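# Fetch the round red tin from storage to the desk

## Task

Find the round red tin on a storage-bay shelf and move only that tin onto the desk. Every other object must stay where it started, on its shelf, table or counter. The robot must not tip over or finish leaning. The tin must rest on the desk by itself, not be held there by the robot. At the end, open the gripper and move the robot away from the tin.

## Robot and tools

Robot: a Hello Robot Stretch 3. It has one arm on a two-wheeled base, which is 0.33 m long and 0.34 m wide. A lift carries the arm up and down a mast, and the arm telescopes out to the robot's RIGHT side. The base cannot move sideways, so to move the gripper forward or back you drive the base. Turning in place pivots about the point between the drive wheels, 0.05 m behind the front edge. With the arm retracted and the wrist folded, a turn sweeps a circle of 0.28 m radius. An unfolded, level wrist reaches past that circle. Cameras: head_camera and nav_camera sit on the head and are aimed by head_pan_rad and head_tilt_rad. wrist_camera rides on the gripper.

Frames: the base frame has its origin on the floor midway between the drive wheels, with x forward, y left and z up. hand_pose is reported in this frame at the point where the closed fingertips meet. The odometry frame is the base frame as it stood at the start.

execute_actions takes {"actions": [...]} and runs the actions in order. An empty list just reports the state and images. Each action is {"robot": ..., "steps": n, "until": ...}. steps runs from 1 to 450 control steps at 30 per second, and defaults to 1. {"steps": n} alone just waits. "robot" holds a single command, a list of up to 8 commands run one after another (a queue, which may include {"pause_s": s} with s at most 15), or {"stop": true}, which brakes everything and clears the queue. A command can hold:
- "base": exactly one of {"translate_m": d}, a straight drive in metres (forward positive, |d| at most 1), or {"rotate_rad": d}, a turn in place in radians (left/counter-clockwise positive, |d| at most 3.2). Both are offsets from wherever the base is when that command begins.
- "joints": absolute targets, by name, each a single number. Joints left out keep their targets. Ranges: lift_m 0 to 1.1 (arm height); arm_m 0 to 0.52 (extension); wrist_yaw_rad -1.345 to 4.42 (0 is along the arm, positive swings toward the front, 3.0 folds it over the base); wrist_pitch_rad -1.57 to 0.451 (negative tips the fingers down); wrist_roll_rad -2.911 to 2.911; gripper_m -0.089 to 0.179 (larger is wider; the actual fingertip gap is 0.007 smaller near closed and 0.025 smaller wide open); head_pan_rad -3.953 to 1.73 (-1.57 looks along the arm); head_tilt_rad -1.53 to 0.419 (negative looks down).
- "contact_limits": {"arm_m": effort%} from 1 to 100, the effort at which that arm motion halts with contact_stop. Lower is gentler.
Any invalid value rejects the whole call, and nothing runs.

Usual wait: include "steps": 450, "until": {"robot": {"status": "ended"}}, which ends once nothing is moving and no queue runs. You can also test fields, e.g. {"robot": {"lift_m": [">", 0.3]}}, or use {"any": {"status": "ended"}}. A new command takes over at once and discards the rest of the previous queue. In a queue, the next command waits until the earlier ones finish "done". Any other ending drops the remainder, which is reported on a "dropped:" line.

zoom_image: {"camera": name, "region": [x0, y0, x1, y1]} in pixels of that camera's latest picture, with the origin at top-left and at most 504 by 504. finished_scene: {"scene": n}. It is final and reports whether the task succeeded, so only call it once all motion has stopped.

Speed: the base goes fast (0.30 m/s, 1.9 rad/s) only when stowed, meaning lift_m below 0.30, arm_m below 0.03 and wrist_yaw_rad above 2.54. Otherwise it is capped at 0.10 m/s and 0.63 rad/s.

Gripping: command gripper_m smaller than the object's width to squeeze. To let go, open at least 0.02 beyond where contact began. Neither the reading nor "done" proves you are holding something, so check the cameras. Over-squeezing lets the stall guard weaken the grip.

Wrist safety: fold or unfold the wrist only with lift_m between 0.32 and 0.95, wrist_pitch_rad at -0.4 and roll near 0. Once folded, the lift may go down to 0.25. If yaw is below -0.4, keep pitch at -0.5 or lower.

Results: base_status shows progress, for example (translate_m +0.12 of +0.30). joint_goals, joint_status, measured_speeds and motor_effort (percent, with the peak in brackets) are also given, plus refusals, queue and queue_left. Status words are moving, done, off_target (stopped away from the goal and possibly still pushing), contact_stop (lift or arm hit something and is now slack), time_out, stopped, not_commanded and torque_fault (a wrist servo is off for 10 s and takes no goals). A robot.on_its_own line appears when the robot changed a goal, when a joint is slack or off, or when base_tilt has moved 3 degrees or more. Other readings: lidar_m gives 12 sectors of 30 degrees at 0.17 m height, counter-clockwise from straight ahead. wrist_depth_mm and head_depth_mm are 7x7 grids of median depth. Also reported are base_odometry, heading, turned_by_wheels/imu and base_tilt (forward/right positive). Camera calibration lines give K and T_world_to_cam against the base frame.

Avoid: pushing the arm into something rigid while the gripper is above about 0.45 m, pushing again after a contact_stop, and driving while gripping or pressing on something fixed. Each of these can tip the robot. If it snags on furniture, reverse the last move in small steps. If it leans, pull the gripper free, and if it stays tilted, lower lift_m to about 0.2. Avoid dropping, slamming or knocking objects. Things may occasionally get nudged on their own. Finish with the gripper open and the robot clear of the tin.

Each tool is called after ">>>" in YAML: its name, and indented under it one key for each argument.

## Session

>>> execute_actions:
  actions: []

Scene clock: 0.00 s.
robot.base_odometry: x=+0.000 y=+0.000 heading=+0.000 (m, m, rad; robot's odometry frame)
robot.turned_by_wheels: +0.000 (rad since the last result)
robot.turned_by_imu: +0.000 (rad since the last result)
robot.base_tilt: forward=-0.7 right=-0.3 (deg)
robot.lidar_m: 1.14 1.01 0.99 1.05 1.01 1.18 0.89 1.94 2.10 1.45 1.11 1.06
robot.head_depth_mm: 1056 1058 1056 1059 1056 1058 1056 / 1132 1133 1127 1129 1127 1123 1119 / 1213 1214 1212 1214 1207 1214 1207 / 1317 1292 1295 1298 1289 1289 1319 / 1423 1427 1420 1406 1391 1392 1392 / 1319 1300 1291 1279 1276 1269 1249 / 1187 1168 1166 1157 1145 1143 1135
robot.base_status: not_commanded
robot.joint_positions: lift_m=+0.468 arm_m=-0.003 wrist_yaw_rad=+3.033 wrist_pitch_rad=-0.485 wrist_roll_rad=-0.006 gripper_m=+0.037 head_pan_rad=+0.002 head_tilt_rad=-0.016
robot.joint_goals: lift_m=+0.468 arm_m=-0.003 wrist_yaw_rad=+3.033 wrist_pitch_rad=-0.485 wrist_roll_rad=-0.006 gripper_m=+0.037 head_pan_rad=+0.002 head_tilt_rad=-0.016
robot.joint_status: lift_m=not_commanded arm_m=not_commanded wrist_yaw_rad=not_commanded wrist_pitch_rad=not_commanded wrist_roll_rad=not_commanded gripper_m=not_commanded head_pan_rad=not_commanded head_tilt_rad=not_commanded
robot.measured_speeds: translate_m=+0.000 rotate_rad=+0.000 lift_m=+0.000 arm_m=+0.000 wrist_yaw_rad=+0.000 wrist_pitch_rad=+0.000 wrist_roll_rad=+0.000 head_pan_rad=+0.000 head_tilt_rad=+0.000
robot: refusals=0 queue=idle queue_left=0
robot.motor_effort: left_wheel=+1 right_wheel=+0 lift_m=+35 arm_m=-1 wrist_yaw_rad=+0 wrist_pitch_rad=+7 wrist_roll_rad=-1 gripper_m=+0 head_pan_rad=+0 head_tilt_rad=+1 (%)
robot.hand_pose: x=+0.0022 y=+0.0718 z=+0.4658 quat_wxyz=(+0.207, +0.692, +0.133, +0.679) (m; robot's base frame)
robot.wrist_depth_mm: - - - - 883 808 728 / - - - - - 868 791 / - - - - - 975 833 / - - - - 913 930 844 / 862 871 807 815 828 805 743 / 729 702 710 685 - 645 644 / 610 616 616 608 562 586 565
pictures: head_camera (sideways: a quarter turn clockwise sets it upright), nav_camera (sideways: a quarter turn counterclockwise sets it upright), wrist_camera
camera_calibration (this result's frames):
head_camera: T_world_to_cam=[[0.00587538, 0.04472, -0.998982, 1.31972], [-0.0462578, 0.997942, 0.0444014, -0.0591936], [0.998912, 0.0459498, 0.00793194, -0.0574954], [0, 0, 0, 1]] pos_world=[0.0469408, 0.00269583, 1.32146]
nav_camera: T_world_to_cam=[[0.0621114, 0.00496545, 0.998057, -1.26021], [0.0428803, -0.999078, 0.00230199, 0.0466087], [0.997148, 0.042654, -0.062267, 0.0258684], [0, 0, 0, 1]] pos_world=[0.0504803, 0.0517198, 1.25927]
wrist_camera: T_world_to_cam=[[0.99329, -0.0942571, -0.0670163, 0.0474946], [-0.107964, -0.547962, -0.829507, 0.473442], [0.0414646, 0.831176, -0.554461, 0.36378], [0, 0, 0, 1]] pos_world=[-0.011145, -0.0384602, 0.597608]
Images, in order (width x height): head_camera 896x504, nav_camera 672x504, wrist_camera 644x364.

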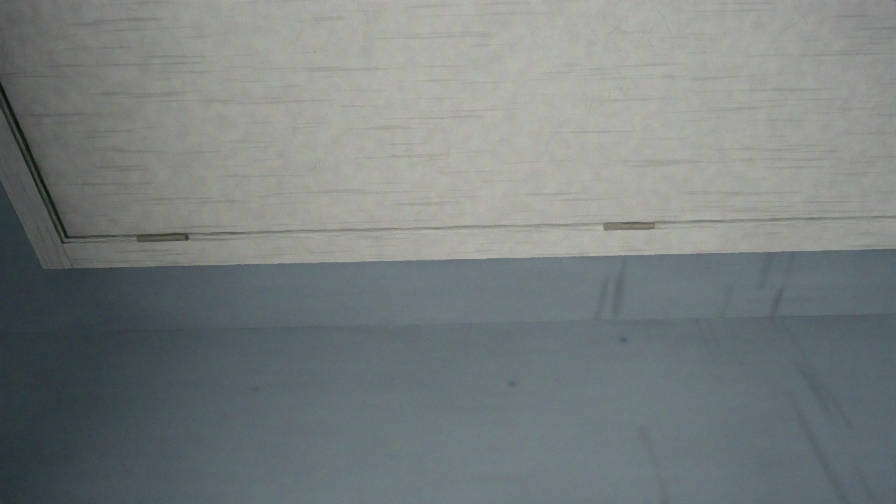

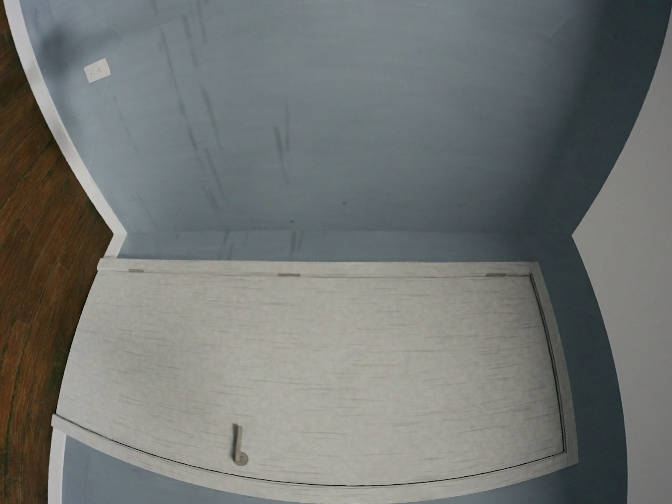

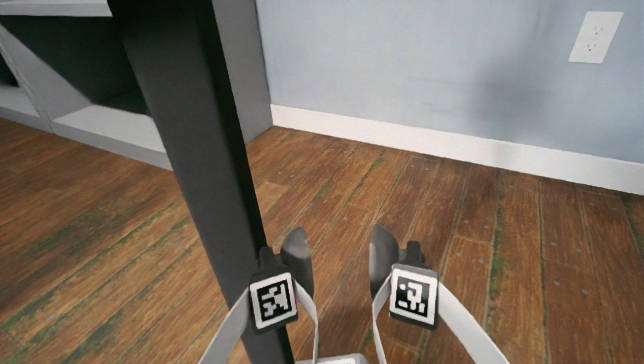

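>>> execute_actions:
  actions:
    - {"robot":{"joints":{"head_pan_rad":-2.5,"head_tilt_rad":-0.4,"lift_m":0.28}},"steps":200,"until":{"robot":{"status":"ended"}}}

Scene clock: 4.37 s.
robot.base_odometry: x=+0.000 y=+0.000 heading=+0.000 (m, m, rad; robot's odometry frame)
robot.turned_by_wheels: +0.000 (rad since the last result)
robot.turned_by_imu: +0.000 (rad since the last result)
robot.base_tilt: forward=-0.8 right=-0.3 (deg)
robot.lidar_m: 1.13 1.01 0.99 1.05 1.01 1.18 0.89 1.93 2.10 1.44 1.11 1.06
robot.head_depth_mm: 1760 1876 1999 2144 2285 1877 1503 / 1706 1813 1933 2064 2226 1875 1512 / 1868 1992 2140 2279 2318 1911 1521 / 3554 3755 3989 3834 2557 1915 1528 / 3492 3626 3880 3574 2584 1929 1536 / 3328 3539 3793 3523 2590 1941 1531 / 3255 3446 3656 3786 2591 1939 1553
robot.base_status: not_commanded
robot.joint_positions: lift_m=+0.281 arm_m=-0.003 wrist_yaw_rad=+3.033 wrist_pitch_rad=-0.485 wrist_roll_rad=-0.006 gripper_m=+0.037 head_pan_rad=-2.493 head_tilt_rad=-0.395
robot.joint_goals: lift_m=+0.280 arm_m=-0.003 wrist_yaw_rad=+3.033 wrist_pitch_rad=-0.485 wrist_roll_rad=-0.006 gripper_m=+0.037 head_pan_rad=-2.500 head_tilt_rad=-0.400
robot.joint_status: lift_m=done arm_m=not_commanded wrist_yaw_rad=not_commanded wrist_pitch_rad=not_commanded wrist_roll_rad=not_commanded gripper_m=not_commanded head_pan_rad=done head_tilt_rad=done
robot.measured_speeds: translate_m=+0.000 rotate_rad=+0.000 lift_m=+0.000 arm_m=+0.000 wrist_yaw_rad=+0.000 wrist_pitch_rad=+0.000 wrist_roll_rad=+0.000 head_pan_rad=+0.000 head_tilt_rad=+0.000
robot: refusals=0 queue=done queue_left=0
robot.motor_effort: left_wheel=+1(1) right_wheel=+1(1) lift_m=+16(34) arm_m=-1(1) wrist_yaw_rad=+0(0) wrist_pitch_rad=+7(7) wrist_roll_rad=+0(0) gripper_m=+1(0) head_pan_rad=-3(35) head_tilt_rad=-2(19) (%)
robot.hand_pose: x=+0.0022 y=+0.0718 z=+0.2786 quat_wxyz=(+0.207, +0.692, +0.133, +0.679) (m; robot's base frame)
robot.wrist_depth_mm: - - - - 933 817 711 / - - - - - 850 775 / - 958 902 863 867 846 800 / 762 715 703 676 666 655 631 / 602 602 573 570 557 529 521 / 494 504 - - - 459 450 / 437 - - - 397 399 391
pictures: head_camera (sideways: a quarter turn clockwise sets it upright), nav_camera (sideways: a quarter turn counterclockwise sets it upright), wrist_camera
camera_calibration (this result's frames):
head_camera: T_world_to_cam=[[0.316873, 0.184178, -0.930414, 1.22807], [0.622866, -0.780198, 0.0576889, -0.0805487], [-0.715282, -0.597804, -0.361942, 0.434408], [0, 0, 0, 1]] pos_world=[-0.0282479, -0.0293368, 1.30449]
nav_camera: T_world_to_cam=[[-0.337055, -0.261682, 0.904387, -1.13536], [-0.634804, 0.772563, -0.0130448, 0.0707197], [-0.695283, -0.578505, -0.426513, 0.510279], [0, 0, 0, 1]] pos_world=[0.017004, -0.0565391, 1.24536]
wrist_camera: T_world_to_cam=[[0.99329, -0.0942582, -0.0670166, 0.034951], [-0.107966, -0.547977, -0.829496, 0.318175], [0.0414632, 0.831165, -0.554477, 0.260006], [0, 0, 0, 1]] pos_world=[-0.011145, -0.0384604, 0.410435]
Images, in order (width x height): head_camera 896x504, nav_camera 672x504, wrist_camera 644x364.

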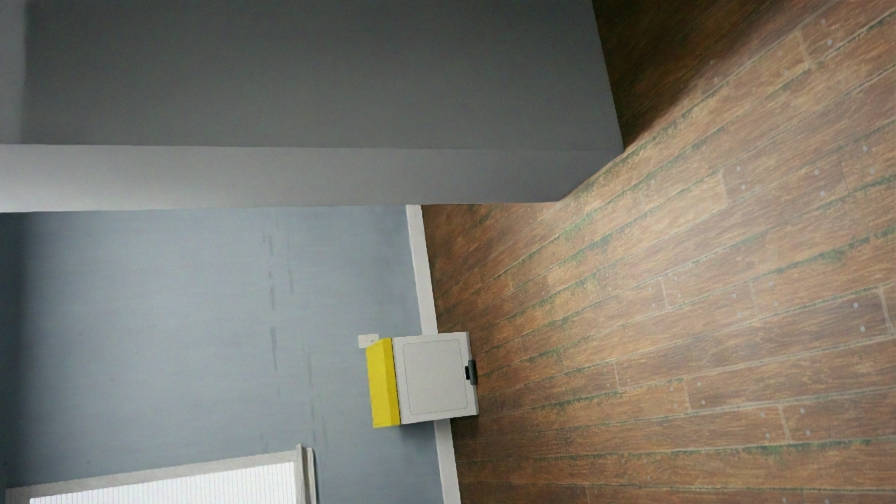

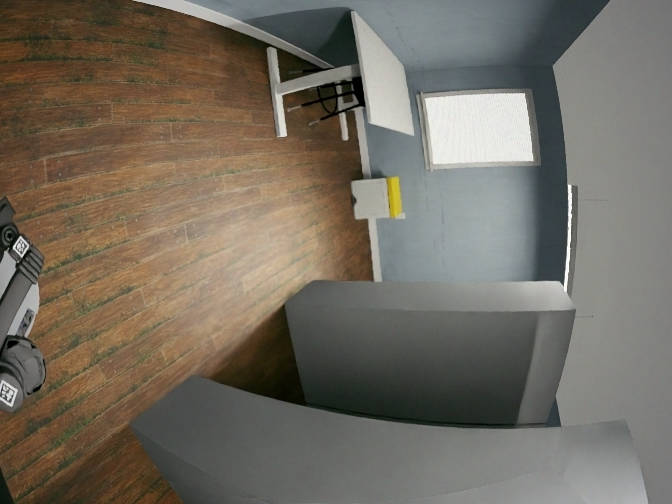

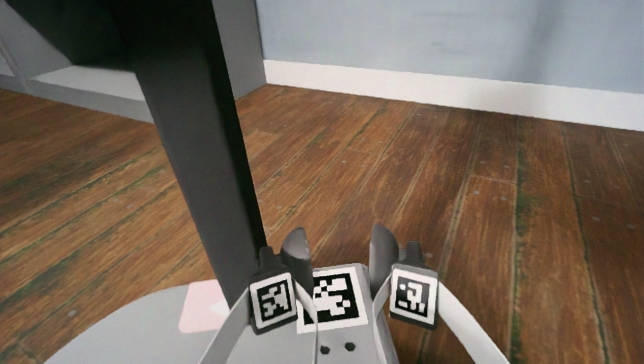

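>>> execute_actions:
  actions:
    - {"robot":{"base":{"rotate_rad":2.7},"joints":{"head_pan_rad":-0.2,"head_tilt_rad":-0.5}},"steps":300,"until":{"robot":{"status":"ended"}}}

Scene clock: 13.47 s.
robot.base_odometry: x=+0.000 y=+0.000 heading=+2.700 (m, m, rad; robot's odometry frame)
robot.turned_by_wheels: +2.700 (rad since the last result)
robot.turned_by_imu: +2.695 (rad since the last result)
robot.base_tilt: forward=-0.8 right=-0.3 (deg)
robot.lidar_m: 0.98 0.90 1.93 2.10 1.36 1.10 1.06 1.17 1.00 1.00 1.00 0.96
robot.head_depth_mm: 1526 1602 1731 1812 1967 1654 1387 / 2340 2471 2626 2793 2160 1701 1389 / 2370 2510 2750 2888 2172 1691 1401 / 2341 2506 2746 2888 2183 1707 1402 / 2341 2516 2707 2914 2203 1733 1406 / 2269 2248 2129 2036 1920 1674 1427 / 1461 1415 1377 1321 1278 1233 1202
robot.base_status: done (rotate_rad +2.6998 of +2.7000)
robot.joint_positions: lift_m=+0.281 arm_m=-0.003 wrist_yaw_rad=+3.033 wrist_pitch_rad=-0.485 wrist_roll_rad=-0.006 gripper_m=+0.037 head_pan_rad=-0.207 head_tilt_rad=-0.494
robot.joint_goals: lift_m=+0.280 arm_m=-0.003 wrist_yaw_rad=+3.033 wrist_pitch_rad=-0.485 wrist_roll_rad=-0.006 gripper_m=+0.037 head_pan_rad=-0.200 head_tilt_rad=-0.500
robot.joint_status: lift_m=done arm_m=not_commanded wrist_yaw_rad=not_commanded wrist_pitch_rad=not_commanded wrist_roll_rad=not_commanded gripper_m=not_commanded head_pan_rad=done head_tilt_rad=done
robot.measured_speeds: translate_m=+0.000 rotate_rad=+0.000 lift_m=+0.000 arm_m=+0.000 wrist_yaw_rad=+0.000 wrist_pitch_rad=+0.000 wrist_roll_rad=+0.000 head_pan_rad=+0.000 head_tilt_rad=+0.000
robot: refusals=0 queue=done queue_left=0
robot.motor_effort: left_wheel=-1(6) right_wheel=+5(17) lift_m=+17(17) arm_m=-1(1) wrist_yaw_rad=+0(0) wrist_pitch_rad=+8(7) wrist_roll_rad=-1(1) gripper_m=+1(0) head_pan_rad=+2(35) head_tilt_rad=-2(10) (%)
robot.hand_pose: x=+0.0022 y=+0.0718 z=+0.2786 quat_wxyz=(+0.207, +0.692, +0.133, +0.679) (m; robot's base frame)
robot.wrist_depth_mm: - - - - - - - / - - - - - - - / - 965 911 870 870 848 793 / 759 732 702 686 672 651 635 / 596 586 560 569 565 528 530 / 503 501 - - - 454 447 / 430 - - - 394 396 393
pictures: head_camera (sideways: a quarter turn clockwise sets it upright), nav_camera (sideways: a quarter turn counterclockwise sets it upright), wrist_camera
camera_calibration (this result's frames):
head_camera: T_world_to_cam=[[-0.435309, 0.137096, -0.889782, 1.17964], [0.186463, 0.980636, 0.0598714, -0.0807204], [0.88076, -0.139849, -0.452443, 0.542441], [0, 0, 0, 1]] pos_world=[0.0508002, -0.00670764, 1.29988]
nav_camera: T_world_to_cam=[[0.504236, -0.100927, 0.857648, -1.07952], [-0.168609, -0.985539, -0.016847, 0.072824], [0.846946, -0.136112, -0.513961, 0.614658], [0, 0, 0, 1]] pos_world=[0.0360315, 0.0464803, 1.24299]
wrist_camera: T_world_to_cam=[[0.993289, -0.0942587, -0.0670171, 0.0349478], [-0.107967, -0.547978, -0.829496, 0.318156], [0.0414634, 0.831165, -0.554477, 0.260035], [0, 0, 0, 1]] pos_world=[-0.011145, -0.0384954, 0.410435]
Images, in order (width x height): head_camera 896x504, nav_camera 672x504, wrist_camera 644x364.

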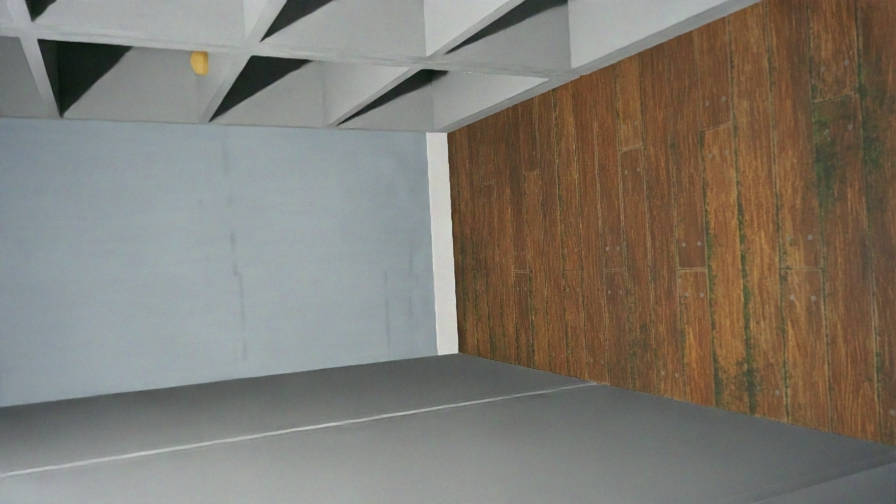

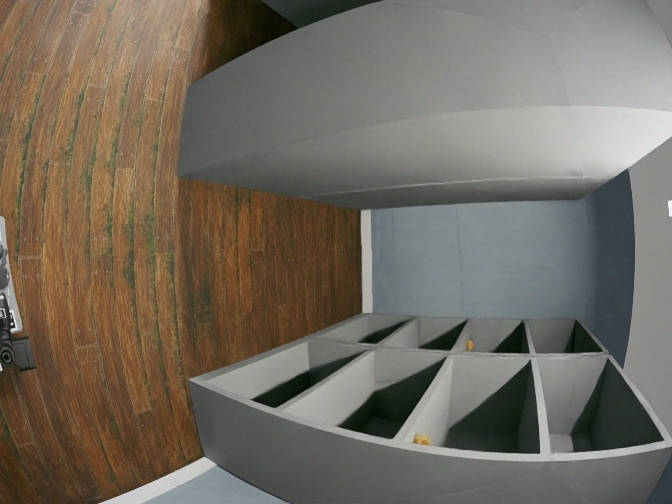

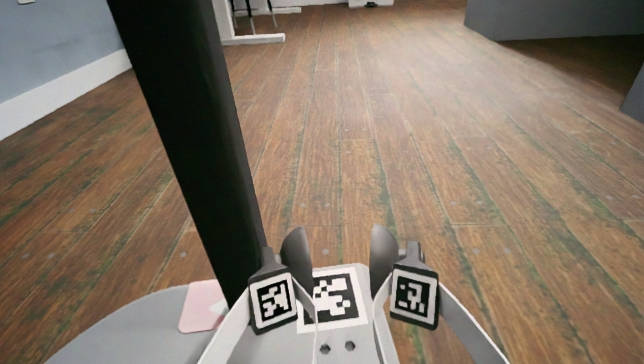

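>>> execute_actions:
  actions:
    - {"robot":[{"base":{"rotate_rad":-0.35},"joints":{"head_pan_rad":-0.6}},{"base":{"translate_m":0.7}},{"base":{"rotate_rad":0.25}}],"steps":300,"until":{"robot":{"status":"ended"}}}

Scene clock: 26.50 s.
robot.base_odometry: x=-0.492 y=+0.498 heading=+2.600 (m, m, rad; robot's odometry frame)
robot.turned_by_wheels: -0.100 (rad since the last result)
robot.turned_by_imu: -0.095 (rad since the last result)
robot.base_tilt: forward=-0.8 right=-0.3 (deg)
robot.lidar_m: 1.71 0.71 0.54 0.59 2.39 1.82 1.75 1.16 0.88 0.41 0.41 1.07
robot.head_depth_mm: 987 1046 1052 681 1121 988 813 / 1067 1143 1096 689 1210 991 839 / 1019 1095 1107 779 1266 999 1276 / 967 1043 1069 1195 1258 1413 1354 / 921 988 1045 1170 1290 1532 1413 / 959 1797 1581 1899 2085 1721 1424 / 1650 1790 1905 2078 2146 1749 1416
robot.base_status: done (rotate_rad +0.2498 of +0.2500)
robot.joint_positions: lift_m=+0.281 arm_m=-0.003 wrist_yaw_rad=+3.033 wrist_pitch_rad=-0.485 wrist_roll_rad=-0.006 gripper_m=+0.037 head_pan_rad=-0.593 head_tilt_rad=-0.495
robot.joint_goals: lift_m=+0.280 arm_m=-0.003 wrist_yaw_rad=+3.033 wrist_pitch_rad=-0.485 wrist_roll_rad=-0.006 gripper_m=+0.037 head_pan_rad=-0.600 head_tilt_rad=-0.500
robot.joint_status: lift_m=done arm_m=not_commanded wrist_yaw_rad=not_commanded wrist_pitch_rad=not_commanded wrist_roll_rad=not_commanded gripper_m=not_commanded head_pan_rad=done head_tilt_rad=done
robot.measured_speeds: translate_m=+0.000 rotate_rad=+0.000 lift_m=+0.000 arm_m=+0.000 wrist_yaw_rad=+0.000 wrist_pitch_rad=+0.000 wrist_roll_rad=+0.000 head_pan_rad=+0.000 head_tilt_rad=+0.000
robot: refusals=0 queue=done queue_left=0
robot.motor_effort: left_wheel=-2(10) right_wheel=+6(13) lift_m=+17(17) arm_m=-1(1) wrist_yaw_rad=+0(0) wrist_pitch_rad=+7(7) wrist_roll_rad=-1(1) gripper_m=+0(1) head_pan_rad=-2(26) head_tilt_rad=-2(2) (%)
robot.hand_pose: x=+0.0022 y=+0.0718 z=+0.2786 quat_wxyz=(+0.207, +0.692, +0.133, +0.679) (m; robot's base frame)
robot.wrist_depth_mm: - - - - 518 515 532 / - - - - 566 569 594 / - 971 921 898 640 630 660 / 742 726 701 681 669 641 627 / 603 579 570 563 568 530 523 / 506 508 - - - 456 445 / 432 - - - 397 395 388
pictures: head_camera (sideways: a quarter turn clockwise sets it upright), nav_camera (sideways: a quarter turn counterclockwise sets it upright), wrist_camera
camera_calibration (this result's frames):
head_camera: T_world_to_cam=[[-0.351978, 0.291114, -0.889586, 1.17888], [0.54197, 0.838262, 0.0598796, -0.0828996], [0.763138, -0.461053, -0.452825, 0.543657], [0, 0, 0, 1]] pos_world=[0.044985, -0.0230431, 1.29986]
nav_camera: T_world_to_cam=[[0.42944, -0.283549, 0.857427, -1.07878], [-0.527261, -0.849536, -0.0168631, 0.0750328], [0.733197, -0.444846, -0.514329, 0.61583], [0, 0, 0, 1]] pos_world=[0.0513078, 0.0318053, 1.24298]
wrist_camera: T_world_to_cam=[[0.993289, -0.094259, -0.0670171, 0.0349472], [-0.107967, -0.547978, -0.829496, 0.31815], [0.0414635, 0.831165, -0.554477, 0.260034], [0, 0, 0, 1]] pos_world=[-0.0111449, -0.0384983, 0.41043]
Images, in order (width x height): head_camera 896x504, nav_camera 672x504, wrist_camera 644x364.

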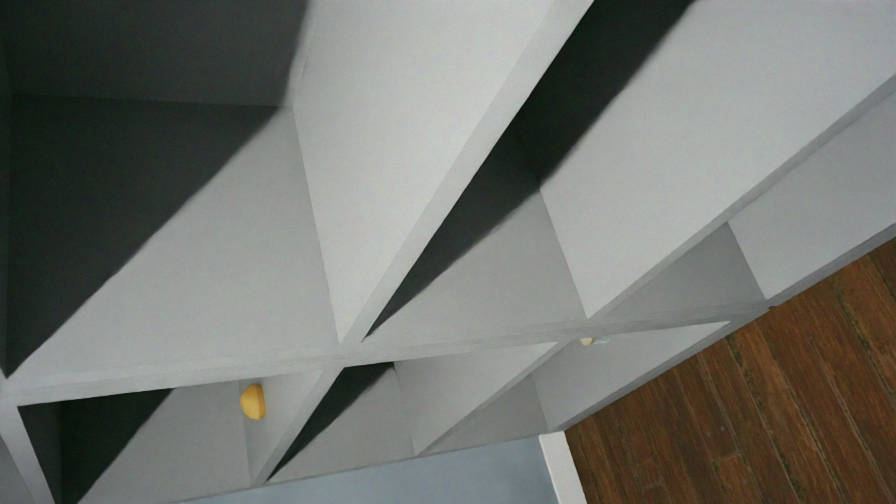

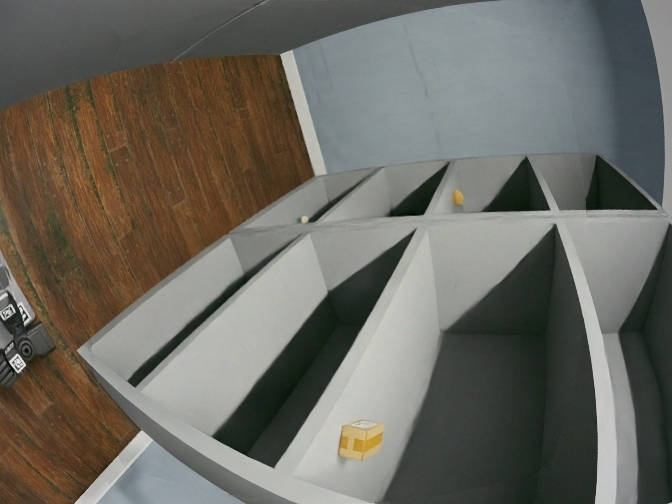

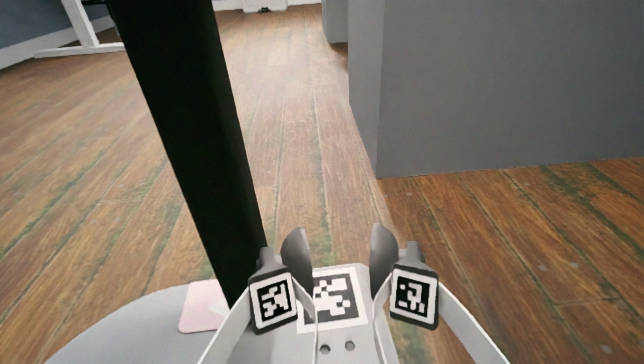

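>>> execute_actions:
  actions:
    - {"robot":[{"base":{"rotate_rad":0.06},"joints":{"head_pan_rad":-1.2,"head_tilt_rad":-0.6}},{"base":{"translate_m":1.0}}],"steps":300,"until":{"robot":{"status":"ended"}}}

Scene clock: 35.17 s.
robot.base_odometry: x=-1.378 y=+0.962 heading=+2.660 (m, m, rad; robot's odometry frame)
robot.turned_by_wheels: +0.060 (rad since the last result)
robot.turned_by_imu: +0.066 (rad since the last result)
robot.base_tilt: forward=-0.8 right=-0.3 (deg)
robot.lidar_m: 0.99 0.53 0.42 0.41 0.44 0.66 2.66 0.97 0.96 0.50 1.03 1.00
robot.head_depth_mm: 803 871 793 554 604 679 777 / 843 916 804 594 1114 903 842 / 885 967 812 629 1118 905 1208 / 934 1020 824 665 1126 937 1238 / 979 1085 833 1310 1137 1001 1240 / 1038 1136 842 1374 1138 1412 1279 / 1080 1153 823 1293 1152 1414 1329
robot.base_status: done (translate_m +1.0000 of +1.0000)
robot.joint_positions: lift_m=+0.281 arm_m=-0.003 wrist_yaw_rad=+3.033 wrist_pitch_rad=-0.485 wrist_roll_rad=-0.006 gripper_m=+0.037 head_pan_rad=-1.193 head_tilt_rad=-0.593
robot.joint_goals: lift_m=+0.280 arm_m=-0.003 wrist_yaw_rad=+3.033 wrist_pitch_rad=-0.485 wrist_roll_rad=-0.006 gripper_m=+0.037 head_pan_rad=-1.200 head_tilt_rad=-0.600
robot.joint_status: lift_m=done arm_m=not_commanded wrist_yaw_rad=not_commanded wrist_pitch_rad=not_commanded wrist_roll_rad=not_commanded gripper_m=not_commanded head_pan_rad=done head_tilt_rad=done
robot.measured_speeds: translate_m=+0.000 rotate_rad=+0.000 lift_m=+0.000 arm_m=+0.000 wrist_yaw_rad=+0.000 wrist_pitch_rad=+0.000 wrist_roll_rad=+0.000 head_pan_rad=+0.000 head_tilt_rad=+0.000
robot: refusals=0 queue=done queue_left=0
robot.motor_effort: left_wheel=-2(7) right_wheel=+5(12) lift_m=+16(16) arm_m=-1(1) wrist_yaw_rad=+0(0) wrist_pitch_rad=+7(8) wrist_roll_rad=-1(1) gripper_m=+0(0) head_pan_rad=-2(31) head_tilt_rad=-2(10) (%)
robot.hand_pose: x=+0.0022 y=+0.0718 z=+0.2786 quat_wxyz=(+0.207, +0.692, +0.133, +0.679) (m; robot's base frame)
robot.wrist_depth_mm: 410 405 410 409 404 402 409 / 444 446 452 449 450 441 446 / 493 496 493 489 498 491 491 / 545 549 558 546 555 546 558 / 581 591 572 568 582 537 518 / 501 494 - - - 458 450 / 438 - - - 400 396 392
pictures: head_camera (sideways: a quarter turn clockwise sets it upright), nav_camera (sideways: a quarter turn counterclockwise sets it upright), wrist_camera
camera_calibration (this result's frames):
head_camera: T_world_to_cam=[[-0.157489, 0.517987, -0.840765, 1.11403], [0.92281, 0.380322, 0.0614553, -0.0872665], [0.351595, -0.766188, -0.5379, 0.656862], [0, 0, 0, 1]] pos_world=[0.0250279, -0.0405815, 1.29532]
nav_camera: T_world_to_cam=[[0.224424, -0.552282, 0.802881, -1.00641], [-0.915513, -0.401768, -0.0204584, 0.0820794], [0.333871, -0.730457, -0.595788, 0.724246], [0, 0, 0, 1]] pos_world=[0.0592035, 0.00618471, 1.2412]
wrist_camera: T_world_to_cam=[[0.993289, -0.0942588, -0.0670172, 0.0349471], [-0.107967, -0.547978, -0.829496, 0.318149], [0.0414633, 0.831165, -0.554477, 0.260034], [0, 0, 0, 1]] pos_world=[-0.011145, -0.0384984, 0.410429]
Images, in order (width x height): head_camera 896x504, nav_camera 672x504, wrist_camera 644x364.

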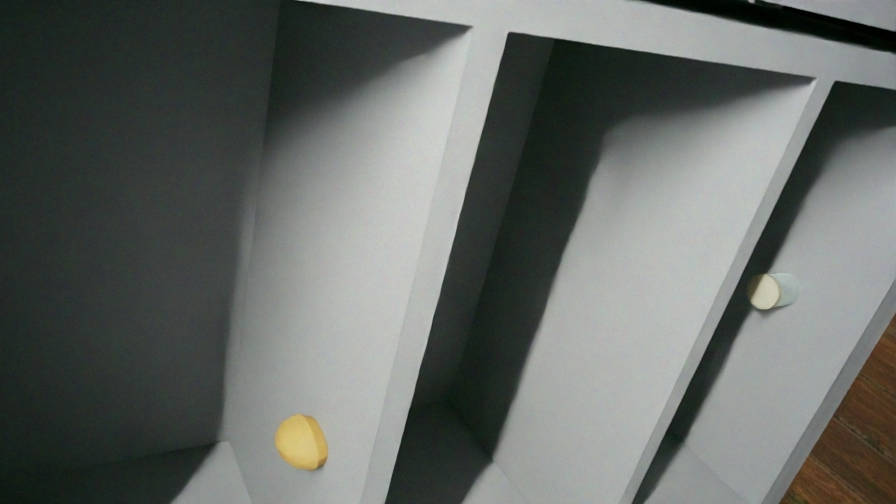

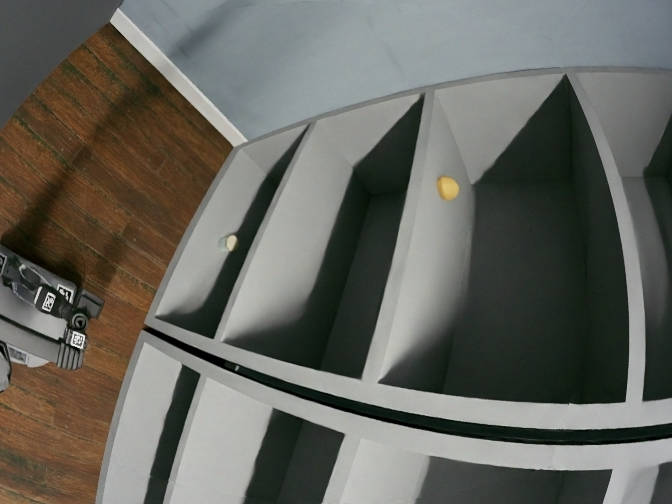

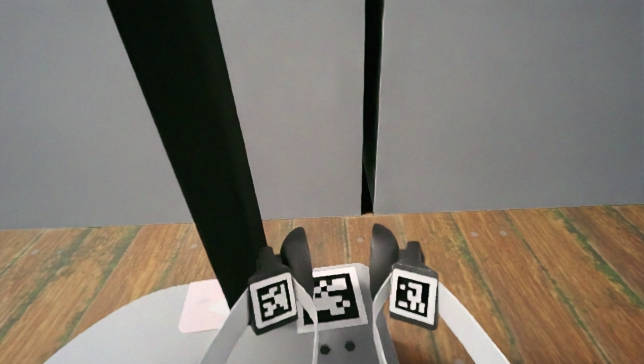

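>>> execute_actions:
  actions:
    - {"robot":[{"base":{"translate_m":-1.0},"joints":{"head_pan_rad":-0.9,"head_tilt_rad":-0.4}},{"base":{"translate_m":-0.6}},{"base":{"rotate_rad":1.55}},{"base":{"translate_m":1.0}}],"steps":450,"until":{"robot":{"status":"ended"}}}

Scene clock: 52.83 s.
robot.base_odometry: x=-0.441 y=-0.655 heading=-2.074 (m, m, rad; robot's odometry frame)
robot.turned_by_wheels: +1.550 (rad since the last result)
robot.turned_by_imu: +1.545 (rad since the last result)
robot.base_tilt: forward=-0.7 right=-0.6 (deg)
robot.lidar_m: 1.77 1.37 1.11 1.10 1.17 1.68 1.78 1.54 0.81 0.80 1.27 1.26
robot.head_depth_mm: 1647 1780 1936 2100 2232 1848 1488 / 1467 1554 1679 1805 1974 1871 1495 / 1313 1392 1478 1590 1712 1779 1492 / 1184 1253 1325 1413 1510 1618 1512 / 1097 1161 1244 1342 1463 1625 1510 / 1172 1274 1387 1526 1705 1830 1517 / 1310 1461 3177 3363 2559 1912 1523
robot.base_status: moving (translate_m +0.9981 of +1.0000)
robot.joint_positions: lift_m=+0.281 arm_m=-0.003 wrist_yaw_rad=+3.033 wrist_pitch_rad=-0.485 wrist_roll_rad=-0.006 gripper_m=+0.037 head_pan_rad=-0.907 head_tilt_rad=-0.408
robot.joint_goals: lift_m=+0.280 arm_m=-0.003 wrist_yaw_rad=+3.033 wrist_pitch_rad=-0.485 wrist_roll_rad=-0.006 gripper_m=+0.037 head_pan_rad=-0.900 head_tilt_rad=-0.400
robot.joint_status: lift_m=done arm_m=not_commanded wrist_yaw_rad=not_commanded wrist_pitch_rad=not_commanded wrist_roll_rad=not_commanded gripper_m=not_commanded head_pan_rad=done head_tilt_rad=done
robot.measured_speeds: translate_m=+0.039 rotate_rad=+0.000 lift_m=+0.000 arm_m=+0.000 wrist_yaw_rad=+0.000 wrist_pitch_rad=+0.000 wrist_roll_rad=+0.000 head_pan_rad=+0.000 head_tilt_rad=+0.000
robot: refusals=0 queue=running queue_left=0
robot.motor_effort: left_wheel=-4(7) right_wheel=+4(15) lift_m=+17(16) arm_m=-2(2) wrist_yaw_rad=+0(0) wrist_pitch_rad=+7(7) wrist_roll_rad=-1(1) gripper_m=+1(0) head_pan_rad=+3(22) head_tilt_rad=+3(15) (%)
robot.hand_pose: x=+0.0022 y=+0.0718 z=+0.2786 quat_wxyz=(+0.207, +0.692, +0.133, +0.679) (m; robot's base frame)
robot.wrist_depth_mm: 965 - - - - - - / - - - - - - - / - 961 924 855 858 839 798 / 727 713 721 679 657 659 636 / 589 594 562 570 571 547 532 / 493 514 - - - 455 439 / 438 - - - 398 397 390
pictures: head_camera (sideways: a quarter turn clockwise sets it upright), nav_camera (sideways: a quarter turn counterclockwise sets it upright), wrist_camera
camera_calibration (this result's frames):
head_camera: T_world_to_cam=[[-0.196447, 0.323585, -0.925582, 1.2249], [0.771102, 0.634063, 0.0580092, -0.0818689], [0.605648, -0.702322, -0.374077, 0.442142], [0, 0, 0, 1]] pos_world=[0.0359743, -0.0339215, 1.30389]
nav_camera: T_world_to_cam=[[0.274037, -0.342314, 0.898735, -1.13171], [-0.762928, -0.646342, -0.0135534, 0.0721632], [0.58553, -0.681956, -0.438282, 0.51778], [0, 0, 0, 1]] pos_world=[0.0620102, 0.0123459, 1.24502]
wrist_camera: T_world_to_cam=[[0.993289, -0.0942631, -0.0670174, 0.034945], [-0.107969, -0.547977, -0.829496, 0.31814], [0.0414669, 0.831165, -0.554477, 0.260047], [0, 0, 0, 1]] pos_world=[-0.0111445, -0.0385146, 0.410428]
Images, in order (width x height): head_camera 896x504, nav_camera 672x504, wrist_camera 644x364.

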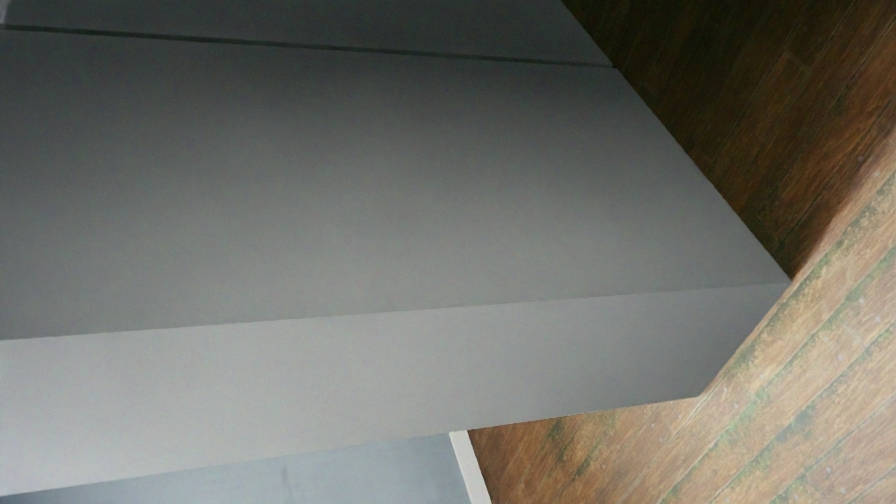

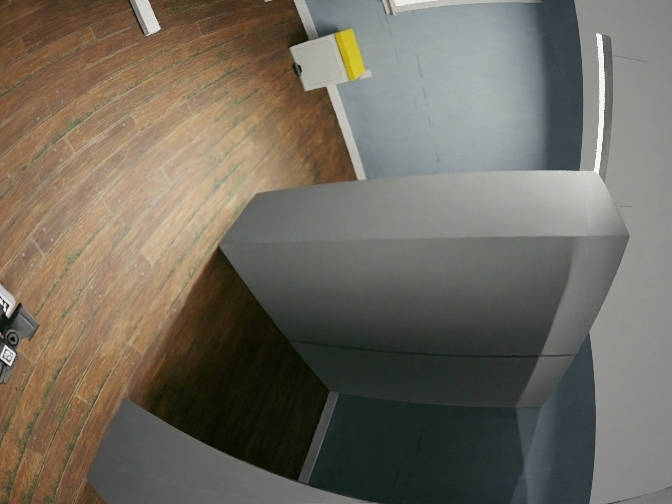

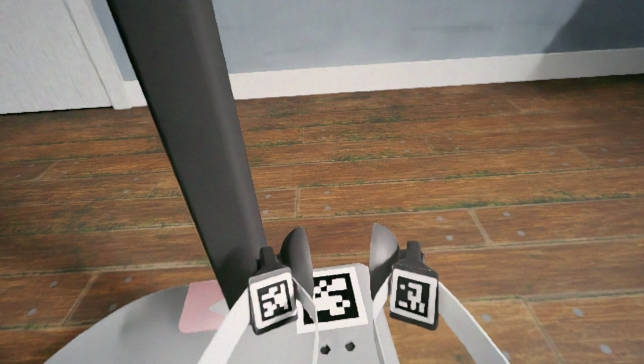

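>>> execute_actions:
  actions:
    - {"robot":[{"base":{"translate_m":0.42},"joints":{"head_pan_rad":-0.7,"head_tilt_rad":-0.55}},{"base":{"rotate_rad":-1.55}},{"base":{"translate_m":0.75}}],"steps":450,"until":{"robot":{"status":"ended"}}}

Scene clock: 65.80 s.
robot.base_odometry: x=-1.309 y=-0.677 heading=+2.660 (m, m, rad; robot's odometry frame)
robot.turned_by_wheels: -1.550 (rad since the last result)
robot.turned_by_imu: -1.539 (rad since the last result)
robot.base_tilt: forward=-0.8 right=-0.3 (deg)
robot.lidar_m: 1.25 0.58 0.47 0.67 1.69 1.52 1.80 1.94 2.32 0.46 0.97 1.07
robot.head_depth_mm: 1016 1086 912 647 1172 939 822 / 1082 1184 921 726 1179 946 1237 / 1025 1111 940 1337 1190 1404 1278 / 964 1048 1022 1235 1242 1489 1339 / 915 986 1073 1214 1400 1544 1361 / 1690 1567 2007 1815 2010 1651 1371 / 1667 1760 1939 2100 2092 1659 1372
robot.base_status: done (translate_m +0.7500 of +0.7500)
robot.joint_positions: lift_m=+0.281 arm_m=-0.003 wrist_yaw_rad=+3.033 wrist_pitch_rad=-0.485 wrist_roll_rad=-0.006 gripper_m=+0.037 head_pan_rad=-0.707 head_tilt_rad=-0.544
robot.joint_goals: lift_m=+0.280 arm_m=-0.003 wrist_yaw_rad=+3.033 wrist_pitch_rad=-0.485 wrist_roll_rad=-0.006 gripper_m=+0.037 head_pan_rad=-0.700 head_tilt_rad=-0.550
robot.joint_status: lift_m=done arm_m=not_commanded wrist_yaw_rad=not_commanded wrist_pitch_rad=not_commanded wrist_roll_rad=not_commanded gripper_m=not_commanded head_pan_rad=done head_tilt_rad=done
robot.measured_speeds: translate_m=+0.000 rotate_rad=+0.000 lift_m=+0.000 arm_m=+0.000 wrist_yaw_rad=+0.000 wrist_pitch_rad=+0.000 wrist_roll_rad=+0.000 head_pan_rad=+0.000 head_tilt_rad=+0.000
robot: refusals=0 queue=done queue_left=0
robot.motor_effort: left_wheel=+3(10) right_wheel=-4(13) lift_m=+17(17) arm_m=-2(1) wrist_yaw_rad=+1(0) wrist_pitch_rad=+7(7) wrist_roll_rad=+0(1) gripper_m=+1(1) head_pan_rad=+3(16) head_tilt_rad=-2(13) (%)
robot.hand_pose: x=+0.0022 y=+0.0718 z=+0.2786 quat_wxyz=(+0.207, +0.692, +0.133, +0.679) (m; robot's base frame)
robot.wrist_depth_mm: - - - - 455 451 453 / - - - - 504 493 490 / - 968 932 880 548 548 548 / 753 727 712 697 616 600 595 / 598 584 567 576 572 527 522 / 508 500 - - - 448 452 / 437 - - - 403 397 387
pictures: head_camera (sideways: a quarter turn clockwise sets it upright), nav_camera (sideways: a quarter turn counterclockwise sets it upright), wrist_camera
camera_calibration (this result's frames):
head_camera: T_world_to_cam=[[-0.349562, 0.357365, -0.866081, 1.14821], [0.63598, 0.769311, 0.060745, -0.0845959], [0.687994, -0.529576, -0.496199, 0.600552], [0, 0, 0, 1]] pos_world=[0.0419956, -0.0272109, 1.29757]
nav_camera: T_world_to_cam=[[0.42612, -0.357574, 0.831001, -1.0443], [-0.621051, -0.783547, -0.0186933, 0.0779865], [0.657813, -0.508128, -0.555957, 0.67045], [0, 0, 0, 1]] pos_world=[0.0524002, 0.0283658, 1.24202]
wrist_camera: T_world_to_cam=[[0.993289, -0.0942588, -0.0670172, 0.034944], [-0.107967, -0.547978, -0.829496, 0.31813], [0.0414633, 0.831165, -0.554478, 0.260061], [0, 0, 0, 1]] pos_world=[-0.011145, -0.0385315, 0.410427]
Images, in order (width x height): head_camera 896x504, nav_camera 672x504, wrist_camera 644x364.

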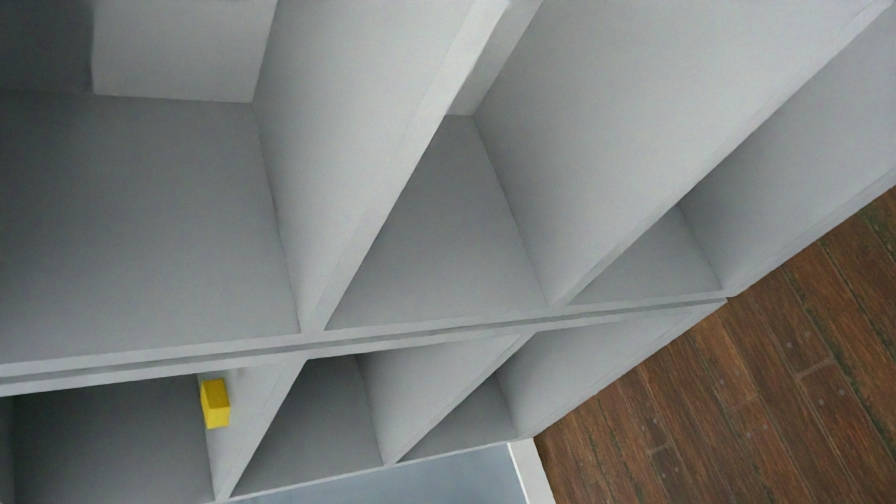

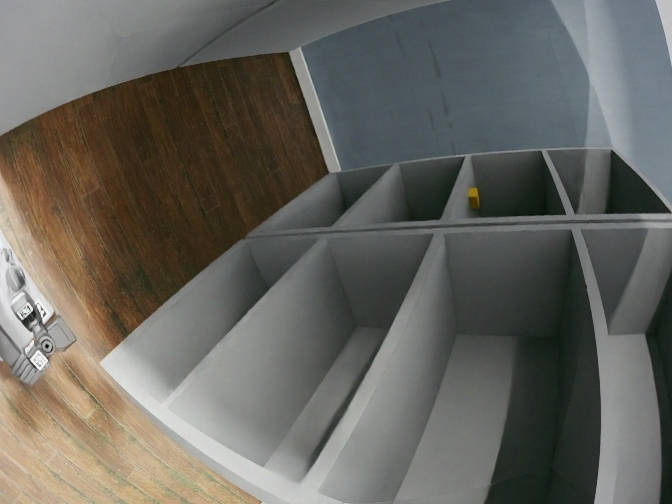

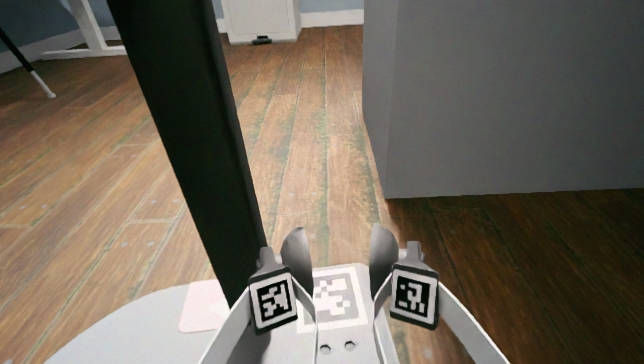

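>>> execute_actions:
  actions:
    - {"robot":[{"base":{"translate_m":0.75},"joints":{"head_pan_rad":-1.75,"head_tilt_rad":-0.6}}],"steps":450,"until":{"robot":{"status":"ended"}}}

Scene clock: 72.63 s.
robot.base_odometry: x=-1.974 y=-0.329 heading=+2.660 (m, m, rad; robot's odometry frame)
robot.turned_by_wheels: +0.000 (rad since the last result)
robot.turned_by_imu: +0.005 (rad since the last result)
robot.base_tilt: forward=-0.8 right=-0.3 (deg)
robot.lidar_m: 0.99 0.47 0.38 0.37 0.40 0.61 2.54 0.82 1.00 0.61 0.59 1.23
robot.head_depth_mm: 846 924 794 644 1100 899 1190 / 843 926 807 620 1106 901 1200 / 844 920 814 627 1117 911 1199 / 841 919 822 633 1126 918 1211 / 838 914 834 639 1131 923 1193 / 837 912 846 646 1034 898 924 / 800 776 745 624 706 777 897
robot.base_status: done (translate_m +0.7500 of +0.7500)
robot.joint_positions: lift_m=+0.281 arm_m=-0.003 wrist_yaw_rad=+3.033 wrist_pitch_rad=-0.485 wrist_roll_rad=-0.006 gripper_m=+0.037 head_pan_rad=-1.743 head_tilt_rad=-0.593
robot.joint_goals: lift_m=+0.280 arm_m=-0.003 wrist_yaw_rad=+3.033 wrist_pitch_rad=-0.485 wrist_roll_rad=-0.006 gripper_m=+0.037 head_pan_rad=-1.750 head_tilt_rad=-0.600
robot.joint_status: lift_m=done arm_m=not_commanded wrist_yaw_rad=not_commanded wrist_pitch_rad=not_commanded wrist_roll_rad=not_commanded gripper_m=not_commanded head_pan_rad=done head_tilt_rad=done
robot.measured_speeds: translate_m=+0.000 rotate_rad=+0.000 lift_m=+0.000 arm_m=+0.000 wrist_yaw_rad=+0.000 wrist_pitch_rad=+0.000 wrist_roll_rad=+0.000 head_pan_rad=+0.000 head_tilt_rad=+0.000
robot: refusals=0 queue=done queue_left=0
robot.motor_effort: left_wheel=+3(10) right_wheel=-4(7) lift_m=+16(17) arm_m=-1(1) wrist_yaw_rad=+0(0) wrist_pitch_rad=+7(7) wrist_roll_rad=-1(1) gripper_m=+0(1) head_pan_rad=-2(34) head_tilt_rad=-2(7) (%)
robot.hand_pose: x=+0.0022 y=+0.0718 z=+0.2786 quat_wxyz=(+0.207, +0.692, +0.133, +0.679) (m; robot's base frame)
robot.wrist_depth_mm: 373 367 373 368 371 368 374 / 406 417 404 407 404 403 405 / 450 447 450 446 440 446 446 / 507 503 506 501 493 506 499 / 566 554 549 549 532 539 527 / 502 506 - - - 457 449 / 436 - - - 396 397 394
pictures: head_camera (sideways: a quarter turn clockwise sets it upright), nav_camera (sideways: a quarter turn counterclockwise sets it upright), wrist_camera
camera_calibration (this result's frames):
head_camera: T_world_to_cam=[[0.136431, 0.523932, -0.840762, 1.11223], [0.985523, -0.15801, 0.0614554, -0.0876491], [-0.10065, -0.836975, -0.537905, 0.659627], [0, 0, 0, 1]] pos_world=[0.00102945, -0.0444905, 1.29532]
nav_camera: T_world_to_cam=[[-0.097286, -0.588152, 0.802878, -1.00444], [-0.99051, 0.135912, -0.0204586, 0.0825371], [-0.0970881, -0.797249, -0.595792, 0.726881], [0, 0, 0, 1]] pos_world=[0.054607, -0.0224788, 1.2412]
wrist_camera: T_world_to_cam=[[0.993289, -0.0942589, -0.0670174, 0.034944], [-0.107967, -0.547978, -0.829496, 0.31813], [0.0414633, 0.831165, -0.554478, 0.260061], [0, 0, 0, 1]] pos_world=[-0.011145, -0.0385315, 0.410427]
Images, in order (width x height): head_camera 896x504, nav_camera 672x504, wrist_camera 644x364.

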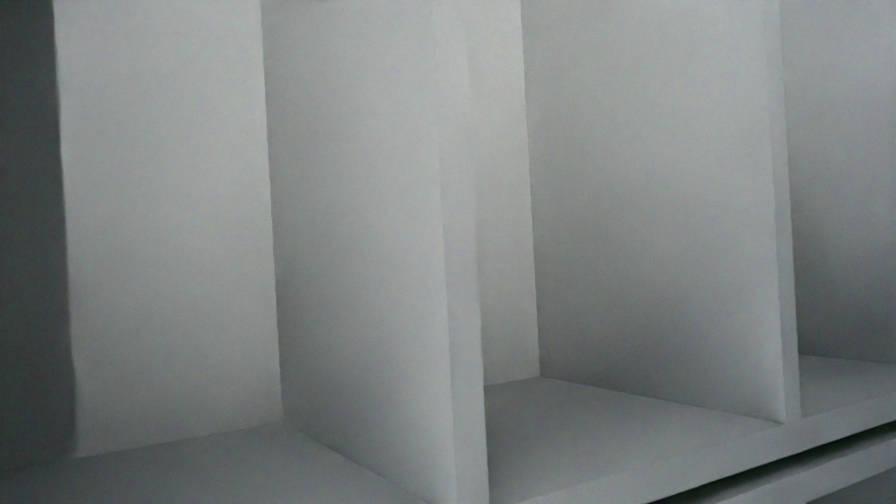

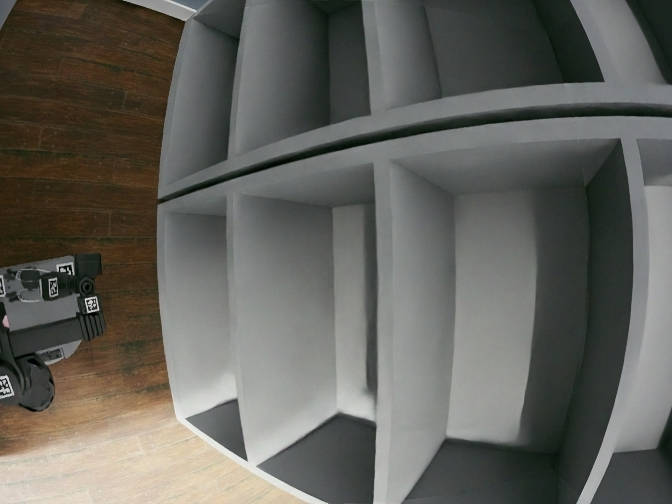

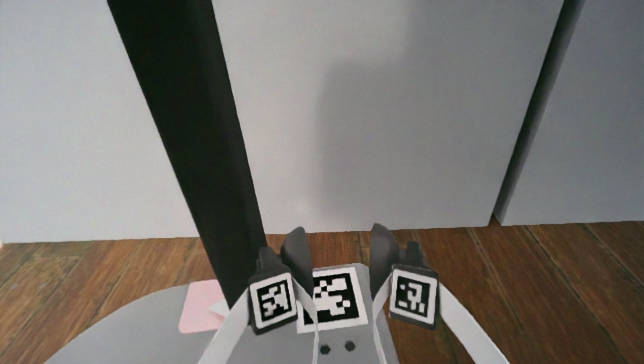

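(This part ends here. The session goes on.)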